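# Pin a cable end against a reel, then lift it

## Task

Close one gripper on the reel so that the cable, at a point close to one of its ends, is pinned beneath one of that gripper's fingers. Declare completion only while this single grip keeps the reel steady and well above the table. At that moment the other arm must be away from both reel and cable, with nothing in its gripper, and touching the holding arm lightly at most.

## Robot and tools

Robot: two 6-joint arms, left_arm and right_arm, each ending in a parallel two-finger gripper with a wrist camera. The root of left_arm sits at (+0.038, +0.373, 0) m with quat_wxyz (+1.000, 0, 0, -0.020). The root of right_arm sits at (-0.009, -0.309, 0) m with quat_wxyz (+1.000, 0, 0, +0.030). Joint ranges in rad, base to hand: waist -2.618 to 3.054, shoulder 0.000 to 3.142, elbow 0.000 to 3.142, wrist pitch -1.571 to 1.571, wrist yaw -1.571 to 1.571, wrist roll -2.094 to 2.094. The elbows cannot lock fully straight.

Frames: every pose is given in a single scene frame. Its origin lies on the tabletop midway between the arms. +z is up, +x points out across the table, and left_arm is on the +y side. The names left and right do not refer to sides of any image. In the gripper's own frame the fingers extend along +z and separate along y. end_effector_position is the point between the finger pads, roughly 1 cm short of the fingertips.

The row (used by both motion tools): exactly 16 numbers, even when only one arm should move. The first 8 are for left_arm: x, y, z, qw, qx, qy, qz, opening. The next 8 are the same fields for right_arm. x, y, z are an absolute target position in metres, in the scene frame. qw, qx, qy, qz are an absolute target orientation, w first. opening runs from -1 (closed) to +1 (fully open, 0.094 m). To hold an orientation, repeat the identical quaternion in every row; do not copy the reported one, which drifts. To keep an arm still, resend the full pose from the last result before it stopped, together with the opening it should keep.

execute_actions(actions): a list of actions. Each action is a table of 1 to 15 rows, and each row lasts one control step of 1/30 s. If a table has fewer than 15 rows, its last row is repeated until the 15 steps are used, so one action lasts 0.5 s. An empty list moves nothing and just returns the state and images. A target lying more than 0.6 m from a gripper's current position, along any axis of that gripper, makes the action refused for both arms. A malformed action refuses the whole call. So does a first action that fails the 0.6 m check against the last reported state.

Motion limits: at each step the commanded pose is clipped to within 70 mm and 16 degrees of the measured pose. Damped inverse kinematics then chases it, and position wins over orientation when both cannot be met. After an action the arm goes no farther than its last clipped pose, so send distant targets over several actions. Joint friction can leave the hand up to about 31 mm from the command, and tiny corrections may produce no motion. Reported hand positions lose accuracy at long reach.

move(target, speed, blocking): target is one 16-number row of absolute poses as above. Each hand travels in a straight line, and the paths of both arms end at the same moment. speed is the top path speed in m/s, from 0.002 to 0.5, default 0.25; turning is capped at twice that value in rad/s. A path lasts 0.5 to 10 s and is cut off at 10 s. Rotations take the shorter direction. Openings are applied when the move begins. Paths neither avoid obstacles nor avoid the other arm. Hands lag, wander, and can overshoot speed near full extension. With blocking=false the call returns after 0.5 s; poll with wait(0) or use stop before sending any other motion. The result adds a move: line giving the ending (done, off_target, moving, held, fault) and the limits that acted. paced means the pose was clipped; held means a check blocked some steps, and afterwards the arm may move much faster. Each gripper's distance from its pose is also reported. If only one arm is named in the ending, the other is done.

wait(seconds): 0 to 10; commands stay as they were, and a running move keeps going. stop(): brakes a running move, which needs room; the fingers keep moving. zoom_image(camera, region): region is [x0, y0, x1, y1] in pixels of that camera's last image, with (0,0) at top-left, at most 504 by 504. read_manual(section): licence texts only. finished_scene(scene): pass the number of the current scene; it is final.

Cameras: cam_head_left, cam_head_right, cam_high, cam_low (each 504x504) and cam_left_wrist, cam_right_wrist (616x616 fisheye), returned in that order, with calibrations provided.

Result lines: the state line lists each gripper's position and quaternion. Hand target lines show the pose the controller is now chasing. A pose unreachable line means the clearance check altered or blocked that arm's command. grip_measured gives the finger opening on the command scale; the final Joint positions value is the opening in metres, which may read up to about 1 mm off. To hold something, command about 0.03 below grip_measured, or less for a gentler grip. Each finger pad is limited to roughly 50 to 62 N, and parts under about 2 mm thick get less. Torque readings include offsets and friction. A MOTOR HOT line appears at 75 °C. At 90 °C the arm is stopped for 10 s, and at 100 °C it goes limp and falls. FAULT lines report any stops.

Avoid: letting the arms collide or push hard on each other. Knocking anything off the table fails the task. Also avoid dropping the reel, slamming into it, fast contacts, and aiming far beyond a contact point, which presses harder. Loose objects may occasionally be nudged by outside pushes.

Each tool is called after "Call:" by a JSON object that holds its "fn" and its "kwargs".

## Session

Call:
{"fn": "execute_actions", "kwargs": {"actions": []}}

Scene clock: 0.00 s.
left_arm: end_effector_position=(+0.1820, +0.6933, +0.1383) grip_measured=+1.000 end_effector_quat_wxyz=(-0.226, +0.950, -0.116, +0.183) | right_arm: end_effector_position=(+0.4256, -0.0529, +0.2496) grip_measured=+1.000 end_effector_quat_wxyz=(+0.553, -0.389, +0.530, +0.511)
Joint positions: left_arm=[ 1.323  1.407  1.052 -0.689  0.277 -1.69   0.094] | right_arm=[ 0.157  2.03   1.165  1.195 -1.142  0.415  0.094]
Joint velocities: left_arm=[ 0.002  0.002  0.002 -0.007 -0.007  0.037  0.   ] | right_arm=[ 0.012 -0.012 -0.017 -0.139 -0.066 -0.081  0.   ]
Joint torques (N m, as the arm reports them, + toward a larger angle): no reading
Hand target (left_arm): +0.182, +0.693, +0.138; -0.226, +0.950, -0.116, +0.183
Hand target (right_arm): +0.426, -0.053, +0.250; +0.553, -0.389, +0.530, +0.511

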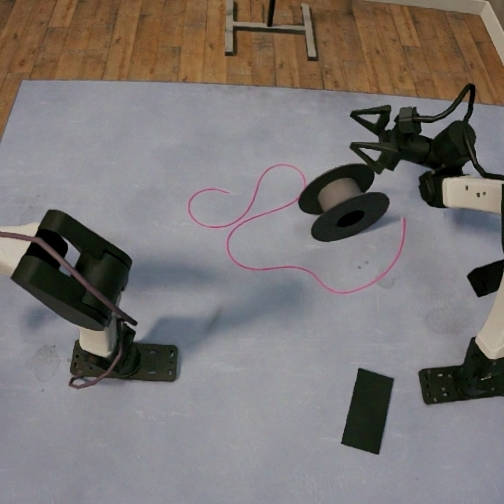

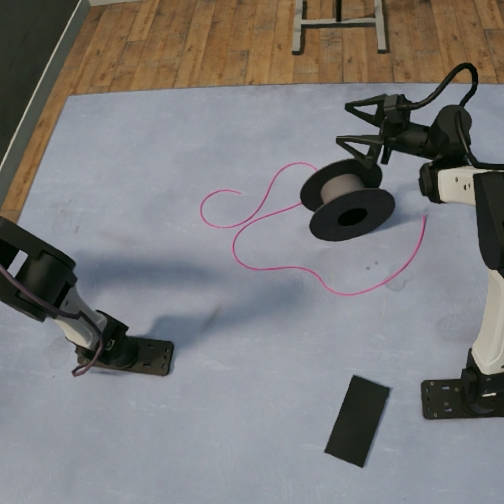

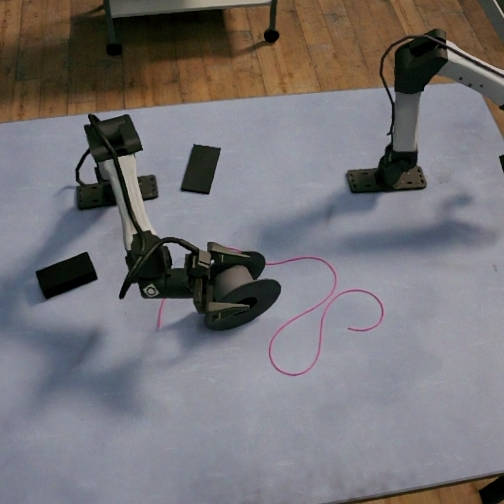

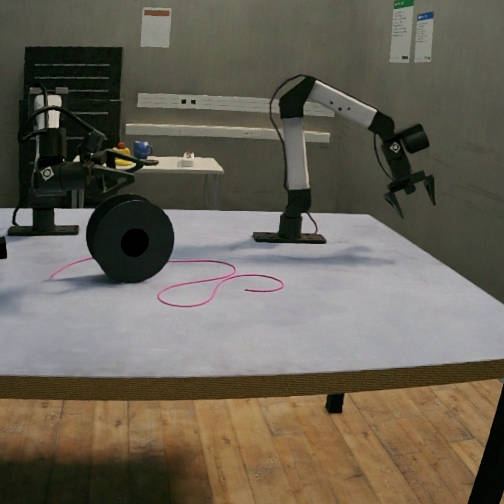

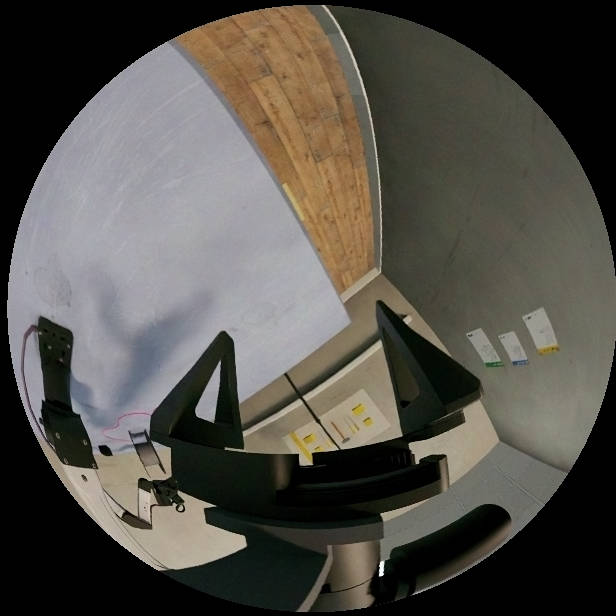

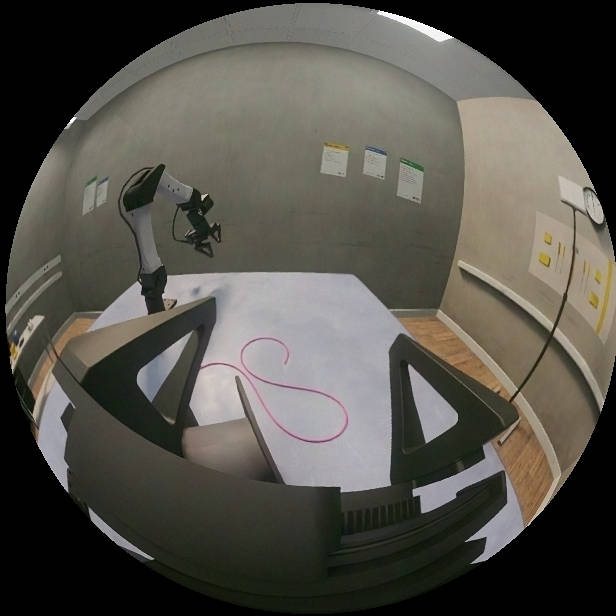

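Call:
{"fn": "move", "kwargs": {"target": [0.45,0.19,0.12,0,0.574,-0.819,0,0.2,0.40,-0.22,0.28,0.553,-0.389,0.53,0.511,1], "speed": 0.3}}

Scene clock: 36.47 s.
left_arm: end_effector_position=(+0.4497, +0.1801, +0.1215) grip_measured=+0.202 end_effector_quat_wxyz=(-0.002, -0.580, +0.814, -0.025) | right_arm: end_effector_position=(+0.4069, -0.2178, +0.2792) grip_measured=+1.000 end_effector_quat_wxyz=(+0.547, -0.388, +0.569, +0.476)
Joint positions: left_arm=[-0.389  2.317  2.316 -1.529  0.028 -1.666  0.056] | right_arm=[-0.259  1.94   1.113  1.571 -1.494  0.861  0.094]
Joint velocities: left_arm=[ 0.002 -0.007 -0.002 -0.037  0.037 -0.007 -0.   ] | right_arm=[-0.002 -0.002 -0.007 -0.037  0.007  0.037  0.   ]
Joint torques (N m, as the arm reports them, + toward a larger angle): left_arm=[  0.17 -12.29   8.65   0.27   0.02   0.05] | right_arm=[-0.83 -9.63  3.1   1.05  0.37 -0.01]
Hand target (left_arm): +0.449, +0.178, +0.115; -0.012, -0.576, +0.817, -0.018
Hand target (right_arm): +0.401, -0.221, +0.280; +0.548, -0.387, +0.571, +0.473
Off the commanded pose (left_arm): 0.010 m, 3 deg.
Off the commanded pose (right_arm): 0.007 m, 6 deg.
joint sent to its limit (right arm) — the command would take joint 4 (wrist pitch) past its upper limit, so that joint was sent only as far as its limit.
move: off_target (left_arm, right_arm)
camera_calibration (this result's frames):
cam_left_wrist: T_world_to_cam=[[0.857789, -0.501653, 0.111992, -0.317977], [-0.394135, -0.502091, 0.76978, 0.195376], [-0.329933, -0.704449, -0.628407, 0.469964], [0, 0, 0, 1]] pos_world=[0.504818, 0.269647, 0.180543]
cam_right_wrist: T_world_to_cam=[[0.965102, -0.237775, 0.10973, -0.475724], [-0.0393115, -0.545817, -0.836982, 0.14573], [0.258906, 0.803459, -0.536117, 0.31016], [0, 0, 0, 1]] pos_world=[0.384549, -0.282775, 0.340457]

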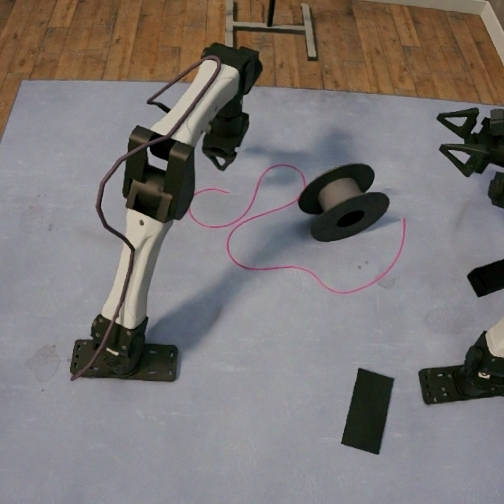

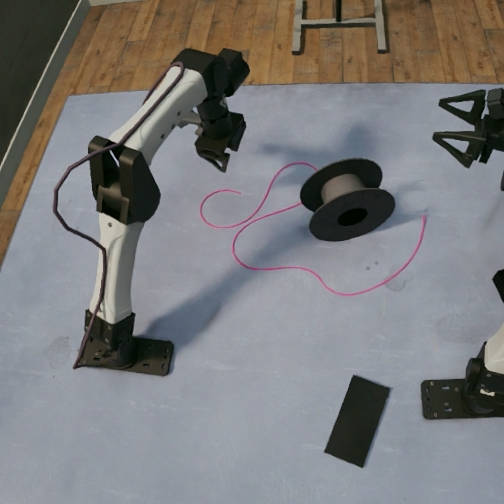

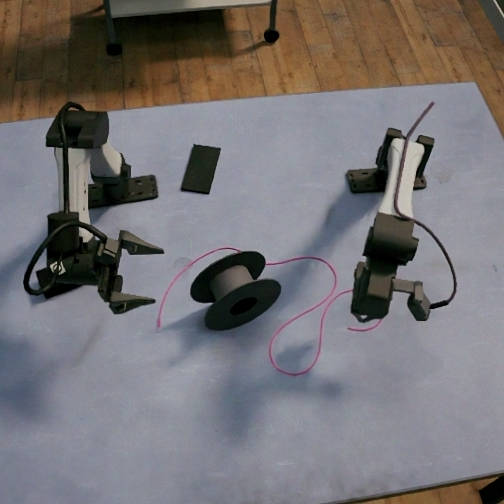

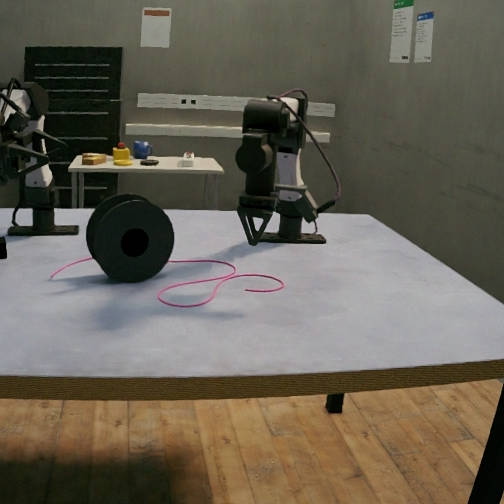

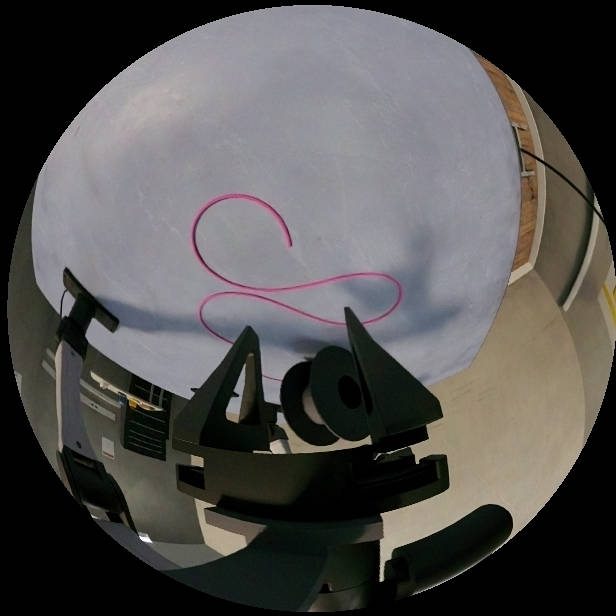

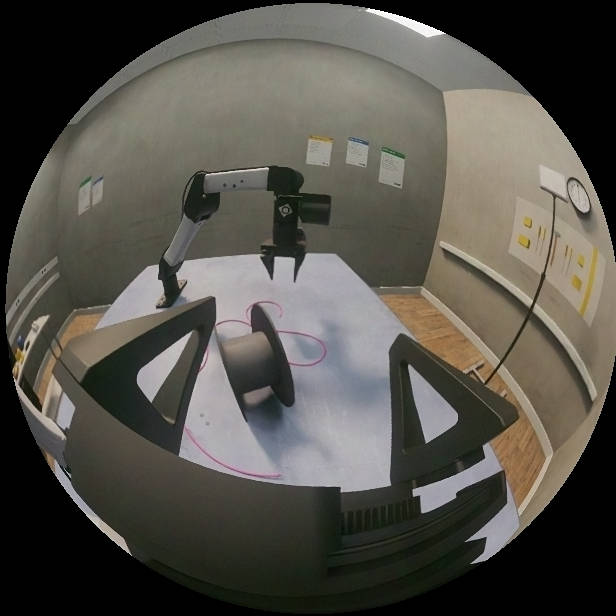

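Call:
{"fn": "move", "kwargs": {"target": [0.448,0.19,0.012,0,0.574,-0.819,0,-0.2,0.40,-0.22,0.28,0.553,-0.389,0.53,0.511,1], "speed": 0.1}}

Scene clock: 47.67 s.
left_arm: end_effector_position=(+0.4512, +0.1824, +0.0263) grip_measured=-0.198 end_effector_quat_wxyz=(+0.003, -0.574, +0.819, -0.016) | right_arm: end_effector_position=(+0.4056, -0.2175, +0.2751) grip_measured=+1.000 end_effector_quat_wxyz=(+0.542, -0.382, +0.573, +0.481)
Joint positions: left_arm=[-0.389  2.308  1.922 -1.152  0.012 -1.651  0.038] | right_arm=[-0.259  1.94   1.098  1.572 -1.494  0.865  0.094]
Joint velocities: left_arm=[ 0.007  0.007 -0.002 -0.066  0.037 -0.022 -0.   ] | right_arm=[-0.002 -0.007  0.007  0.007  0.022  0.066  0.   ]
Joint torques (N m, as the arm reports them, + toward a larger angle): left_arm=[  0.69 -12.75   5.92   0.39  -0.27   0.04] | right_arm=[-0.57 -9.81  3.77  1.06  0.41 -0.04]
Hand target (left_arm): +0.449, +0.190, +0.012; -0.000, -0.574, +0.819, +0.000
Hand target (right_arm): +0.400, -0.220, +0.280; +0.548, -0.385, +0.571, +0.475
Off the commanded pose (left_arm): 0.016 m, 2 deg.
Off the commanded pose (right_arm): 0.008 m, 6 deg.
joint sent to its limit (right arm) — the command would take joint 4 (wrist pitch) past its upper limit, so that joint was sent only as far as its limit.
move: off_target (left_arm, right_arm)
camera_calibration (this result's frames):
cam_left_wrist: T_world_to_cam=[[0.850685, -0.51587, 0.101063, -0.301432], [-0.400193, -0.510878, 0.760822, 0.275026], [-0.340854, -0.687664, -0.641043, 0.414472], [0, 0, 0, 1]] pos_world=[0.507761, 0.270022, 0.0869125]
cam_right_wrist: T_world_to_cam=[[0.967065, -0.237646, 0.0911623, -0.469563], [-0.0543633, -0.542739, -0.83814, 0.149453], [0.248658, 0.80558, -0.537782, 0.31314], [0, 0, 0, 1]] pos_world=[0.384358, -0.282736, 0.33647]

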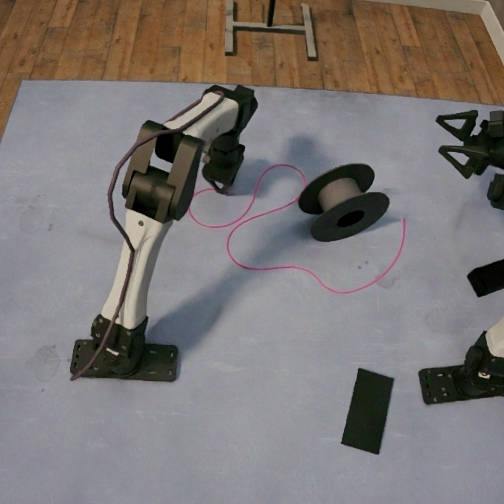

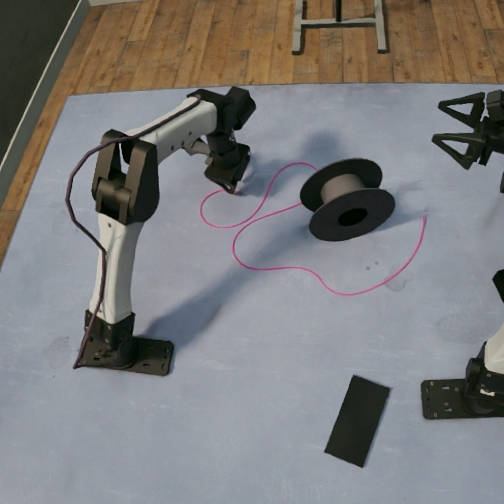

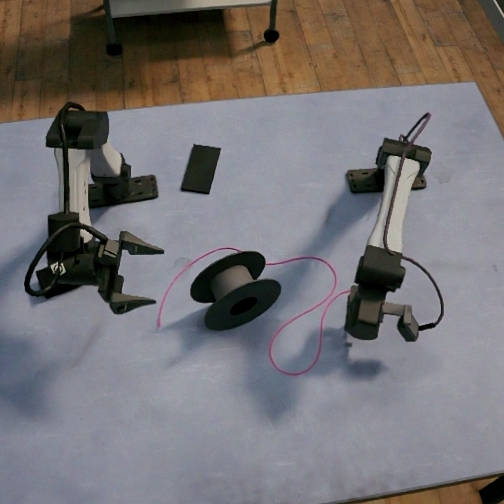

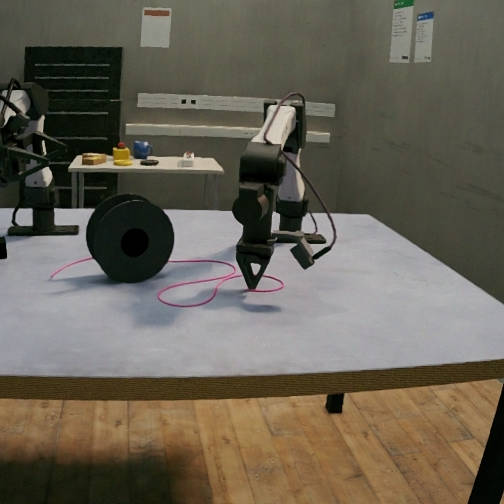

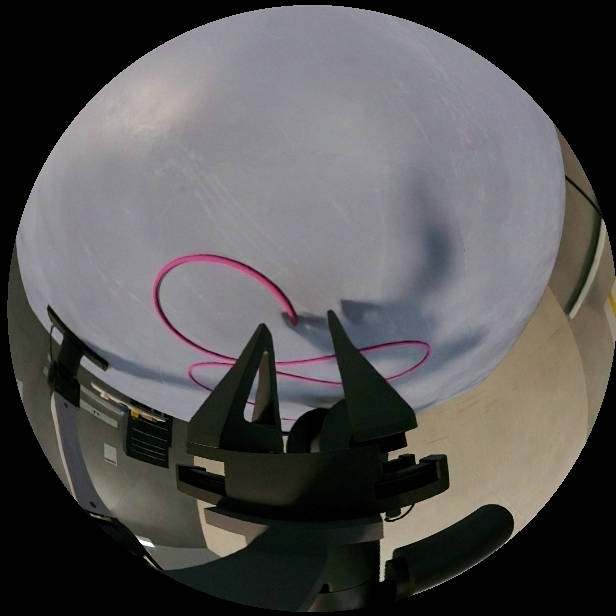

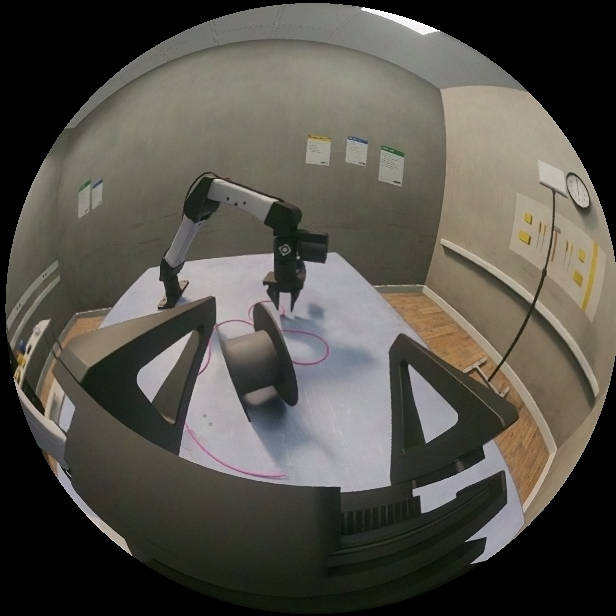

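Call:
{"fn": "move", "kwargs": {"target": [0.448,0.205,-0.004,0,0.574,-0.819,0,-0.2,0.40,-0.22,0.28,0.553,-0.389,0.53,0.511,1], "speed": 0.05}}

Scene clock: 55.10 s.
left_arm: end_effector_position=(+0.4519, +0.1931, +0.0124) grip_measured=-0.199 end_effector_quat_wxyz=(+0.003, -0.570, +0.821, -0.017) | right_arm: end_effector_position=(+0.4056, -0.2175, +0.2751) grip_measured=+1.000 end_effector_quat_wxyz=(+0.542, -0.382, +0.573, +0.482)
Joint positions: left_arm=[-0.366  2.302  1.854 -1.091  0.012 -1.62   0.038] | right_arm=[-0.259  1.94   1.098  1.572 -1.494  0.868  0.094]
Joint velocities: left_arm=[-0.002 -0.002 -0.017  0.022 -0.051 -0.022 -0.002] | right_arm=[-0.007  0.002 -0.002  0.022 -0.007  0.007  0.   ]
Joint torques (N m, as the arm reports them, + toward a larger angle): left_arm=[  1.38 -13.09   4.24   0.54  -0.24   0.02] | right_arm=[-0.6  -9.81  3.78  1.05  0.4  -0.07]
Hand target (left_arm): +0.448, +0.205, -0.004; -0.000, -0.574, +0.819, +0.000
Hand target (right_arm): +0.400, -0.220, +0.280; +0.549, -0.385, +0.571, +0.474
Off the commanded pose (left_arm): 0.021 m, 2 deg.
Off the commanded pose (right_arm): 0.008 m, 6 deg.
joint sent to its limit (right arm) — the command would take joint 4 (wrist pitch) past its upper limit, so that joint was sent only as far as its limit.
move: off_target (left_arm, right_arm)
camera_calibration (this result's frames):
cam_left_wrist: T_world_to_cam=[[0.845807, -0.523617, 0.102157, -0.291379], [-0.405725, -0.507005, 0.760482, 0.293098], [-0.346407, -0.684669, -0.641273, 0.415085], [0, 0, 0, 1]] pos_world=[0.509156, 0.280227, 0.0730534]
cam_right_wrist: T_world_to_cam=[[0.967366, -0.237564, 0.0881271, -0.468833], [-0.0567499, -0.542099, -0.838396, 0.15063], [0.246947, 0.806035, -0.537889, 0.313963], [0, 0, 0, 1]] pos_world=[0.384549, -0.282786, 0.336482]

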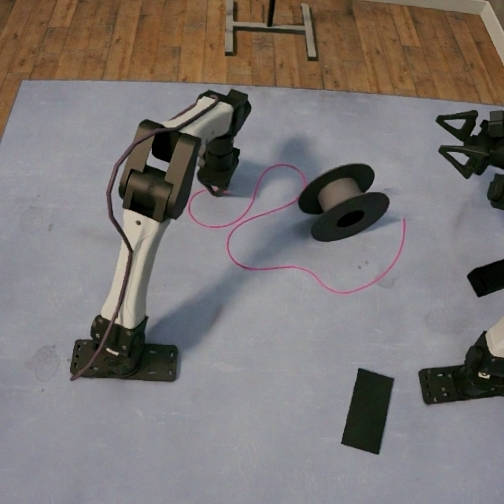

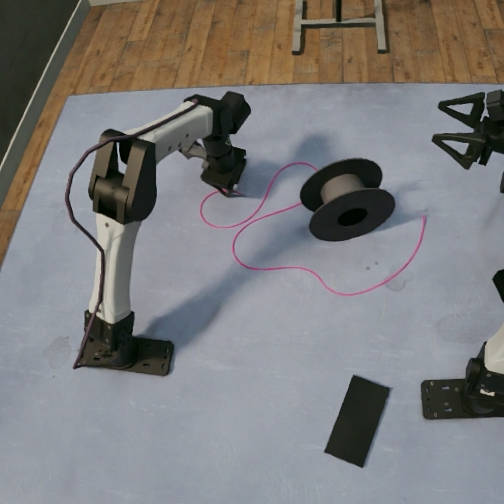

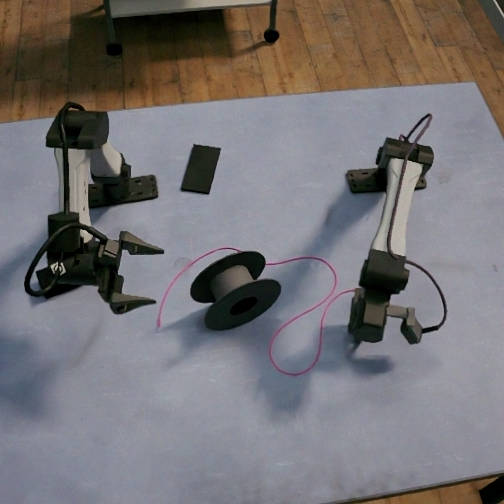

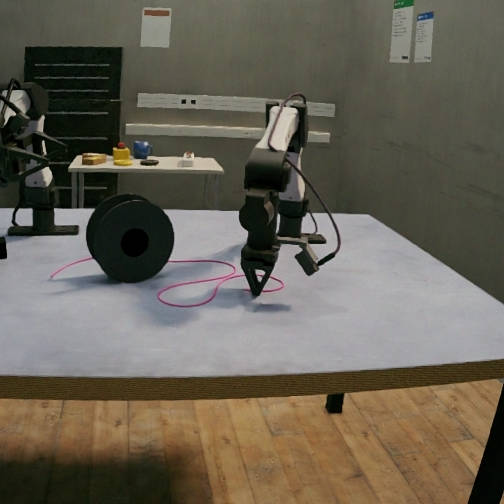

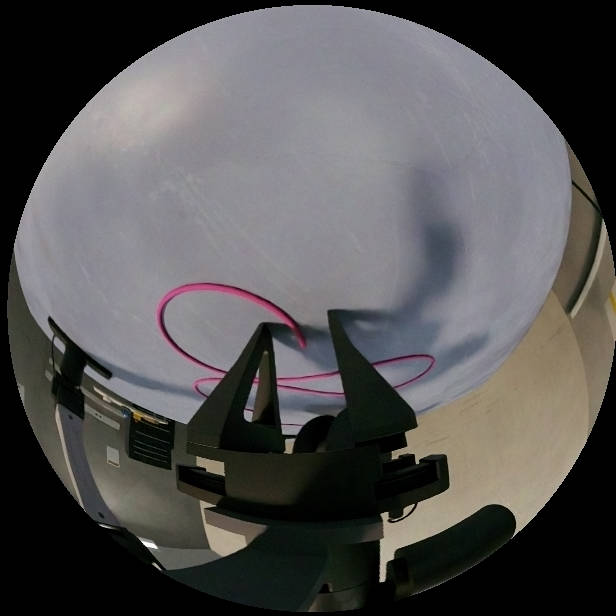

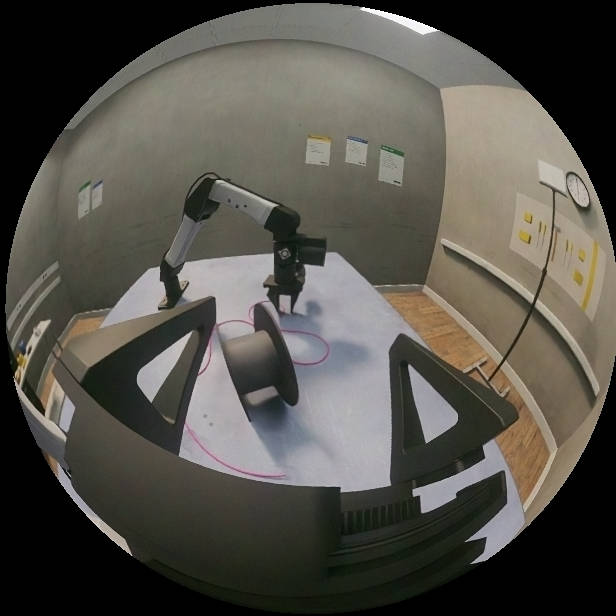

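Call:
{"fn": "move", "kwargs": {"target": [0.448,0.205,-0.004,0,0.574,-0.819,0,-1,0.40,-0.22,0.28,0.553,-0.389,0.53,0.511,1]}}

Call:
{"fn": "move", "kwargs": {"target": [0.36,0.1,0.2,0,0.574,-0.819,0,-1,0.40,-0.22,0.28,0.553,-0.389,0.53,0.511,1], "speed": 0.15}}

Scene clock: 62.23 s.
left_arm: end_effector_position=(+0.4522, +0.1933, +0.0123) grip_measured=-0.975 end_effector_quat_wxyz=(+0.004, -0.570, +0.821, -0.018) | right_arm: end_effector_position=(+0.4056, -0.2175, +0.2751) grip_measured=+1.000 end_effector_quat_wxyz=(+0.541, -0.381, +0.574, +0.482)
Joint positions: left_arm=[-0.365  2.301  1.852 -1.088  0.012 -1.619  0.001] | right_arm=[-0.259  1.94   1.098  1.572 -1.494  0.87   0.094]
Joint velocities: left_arm=[ 0.002 -0.002  0.002 -0.037 -0.11  -0.022  0.001] | right_arm=[ 0.007 -0.007 -0.007  0.007  0.051 -0.095  0.   ]
Joint torques (N m, as the arm reports them, + toward a larger angle): left_arm=[  1.23 -13.12   4.3    0.5   -0.28   0.01] | right_arm=[-0.61 -9.79  3.76  1.06  0.4  -0.09]
Hand target (left_arm): +0.448, +0.205, -0.004; -0.000, -0.574, +0.819, +0.000
Hand target (right_arm): +0.400, -0.220, +0.280; +0.549, -0.385, +0.570, +0.474
Off the commanded pose (left_arm): 0.020 m, 2 deg.
Off the commanded pose (right_arm): 0.008 m, 6 deg.
joint sent to its limit (right arm) — the command would take joint 4 (wrist pitch) past its upper limit, so that joint was sent only as far as its limit.
move: off_target (left_arm, right_arm)
camera_calibration (this result's frames):
cam_left_wrist: T_world_to_cam=[[0.845424, -0.523864, 0.104041, -0.291307], [-0.407272, -0.506301, 0.760124, 0.293963], [-0.345526, -0.685001, -0.641394, 0.414983], [0, 0, 0, 1]] pos_world=[0.509387, 0.280492, 0.073027]
cam_right_wrist: T_world_to_cam=[[0.967513, -0.237523, 0.0866092, -0.468466], [-0.0579435, -0.541779, -0.838522, 0.151218], [0.246091, 0.806262, -0.537941, 0.314373], [0, 0, 0, 1]] pos_world=[0.384645, -0.282812, 0.336488]

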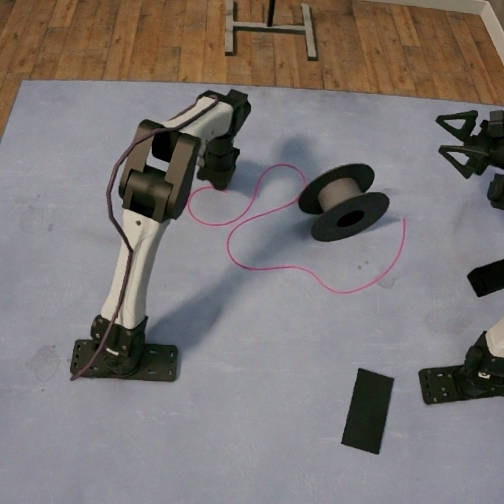

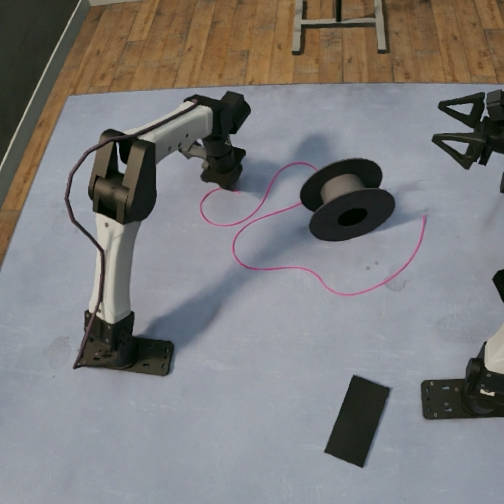

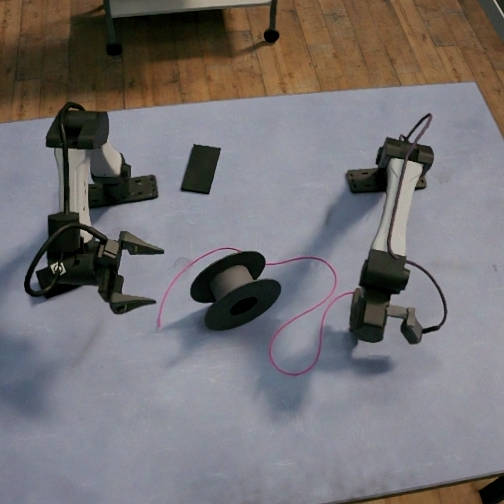

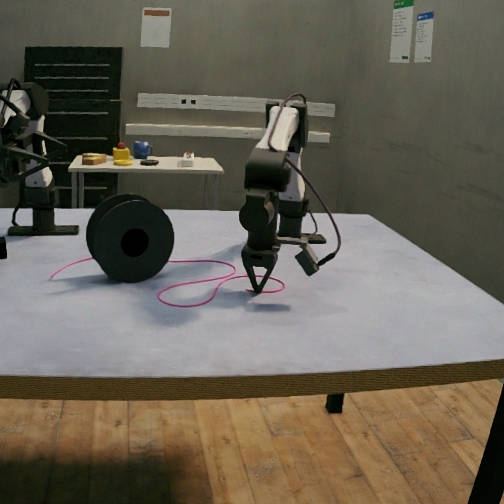

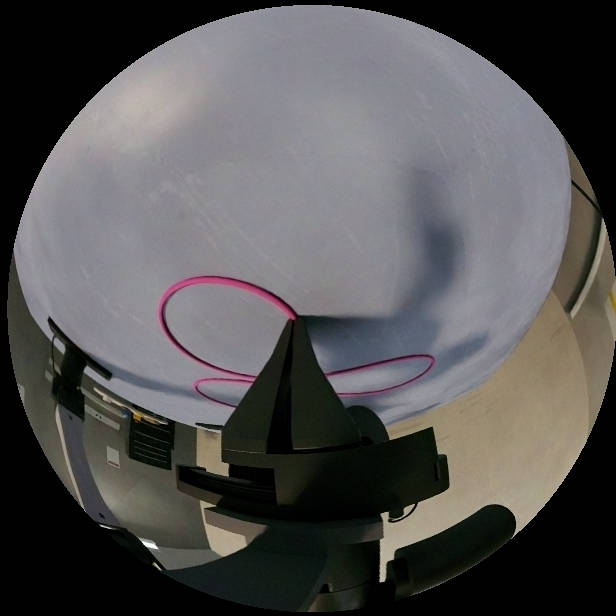

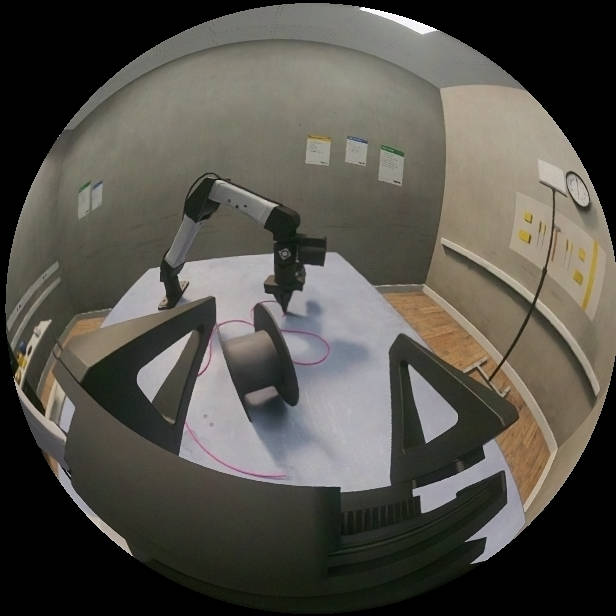

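Scene clock: 64.17 s.
left_arm: end_effector_position=(+0.3581, +0.0987, +0.1974) grip_measured=-0.975 end_effector_quat_wxyz=(+0.015, -0.568, +0.819, -0.083) | right_arm: end_effector_position=(+0.4056, -0.2175, +0.2751) grip_measured=+1.000 end_effector_quat_wxyz=(+0.541, -0.380, +0.574, +0.483)
Joint positions: left_arm=[-0.664  2.068  2.21  -1.544  0.013 -1.917  0.001] | right_arm=[-0.259  1.94   1.098  1.572 -1.494  0.873  0.094]
Joint velocities: left_arm=[ 0.002  0.007  0.002 -0.007 -0.051 -0.037 -0.001] | right_arm=[-0.007 -0.002  0.007  0.007  0.007  0.007  0.   ]
Joint torques (N m, as the arm reports them, + toward a larger angle): left_arm=[  0.05 -12.48   8.19   0.51  -0.18  -0.16] | right_arm=[-0.59 -9.81  3.73  1.06  0.41 -0.12]
Hand target (left_arm): +0.357, +0.100, +0.201; +0.018, -0.571, +0.816, -0.083
Hand target (right_arm): +0.400, -0.220, +0.280; +0.549, -0.385, +0.571, +0.475
Off the commanded pose (left_arm): 0.003 m, 10 deg.
Off the commanded pose (right_arm): 0.008 m, 6 deg.
joint sent to its limit (left arm) — the command would take joint 4 (wrist pitch) past its lower limit, so that joint was sent only as far as its limit.
joint sent to its limit (right arm) — the command would take joint 4 (wrist pitch) past its upper limit, so that joint was sent only as far as its limit.
move: off_target (left_arm, right_arm)
camera_calibration (this result's frames):
cam_left_wrist: T_world_to_cam=[[0.82883, -0.509043, 0.232198, -0.30141], [-0.479871, -0.433368, 0.762834, 0.0852741], [-0.287688, -0.743685, -0.603464, 0.414019], [0, 0, 0, 1]] pos_world=[0.409847, 0.191423, 0.254782]
cam_right_wrist: T_world_to_cam=[[0.967801, -0.237438, 0.0835728, -0.467729], [-0.0603314, -0.541139, -0.838766, 0.152393], [0.244379, 0.806717, -0.53804, 0.315194], [0, 0, 0, 1]] pos_world=[0.384836, -0.282863, 0.336499]

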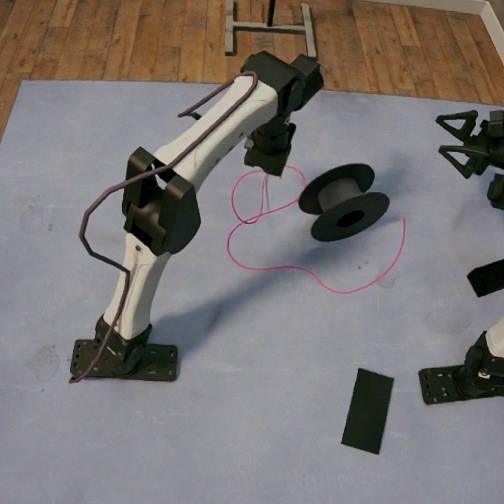

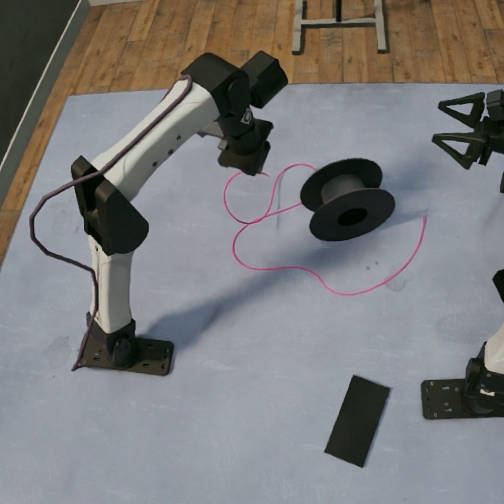

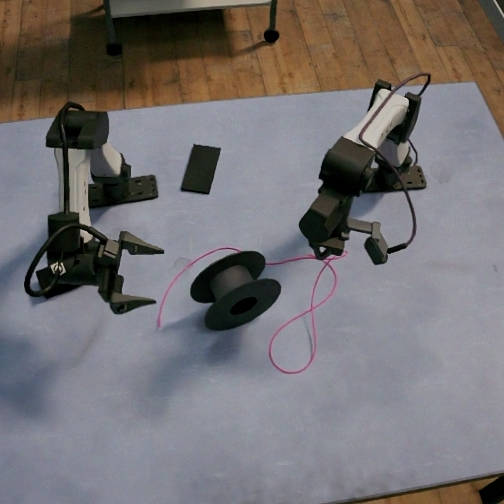

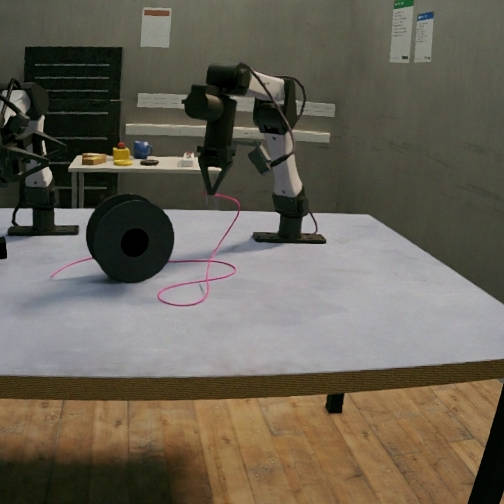

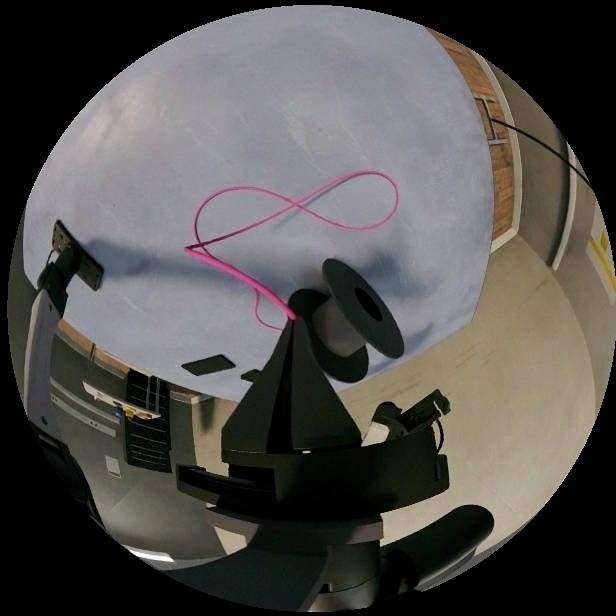

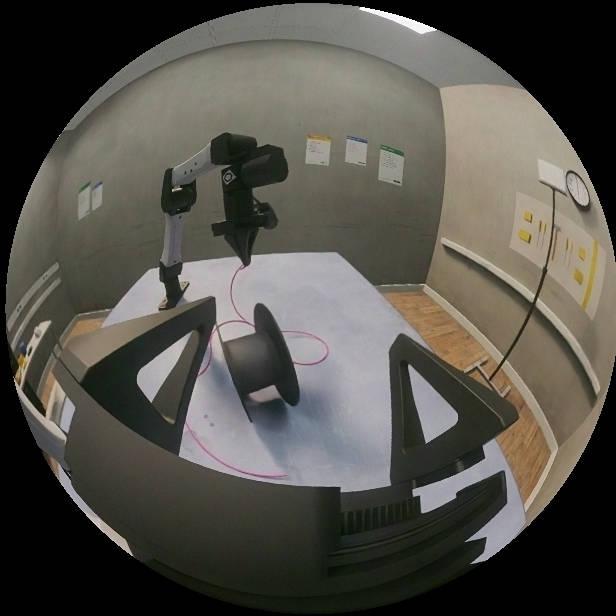

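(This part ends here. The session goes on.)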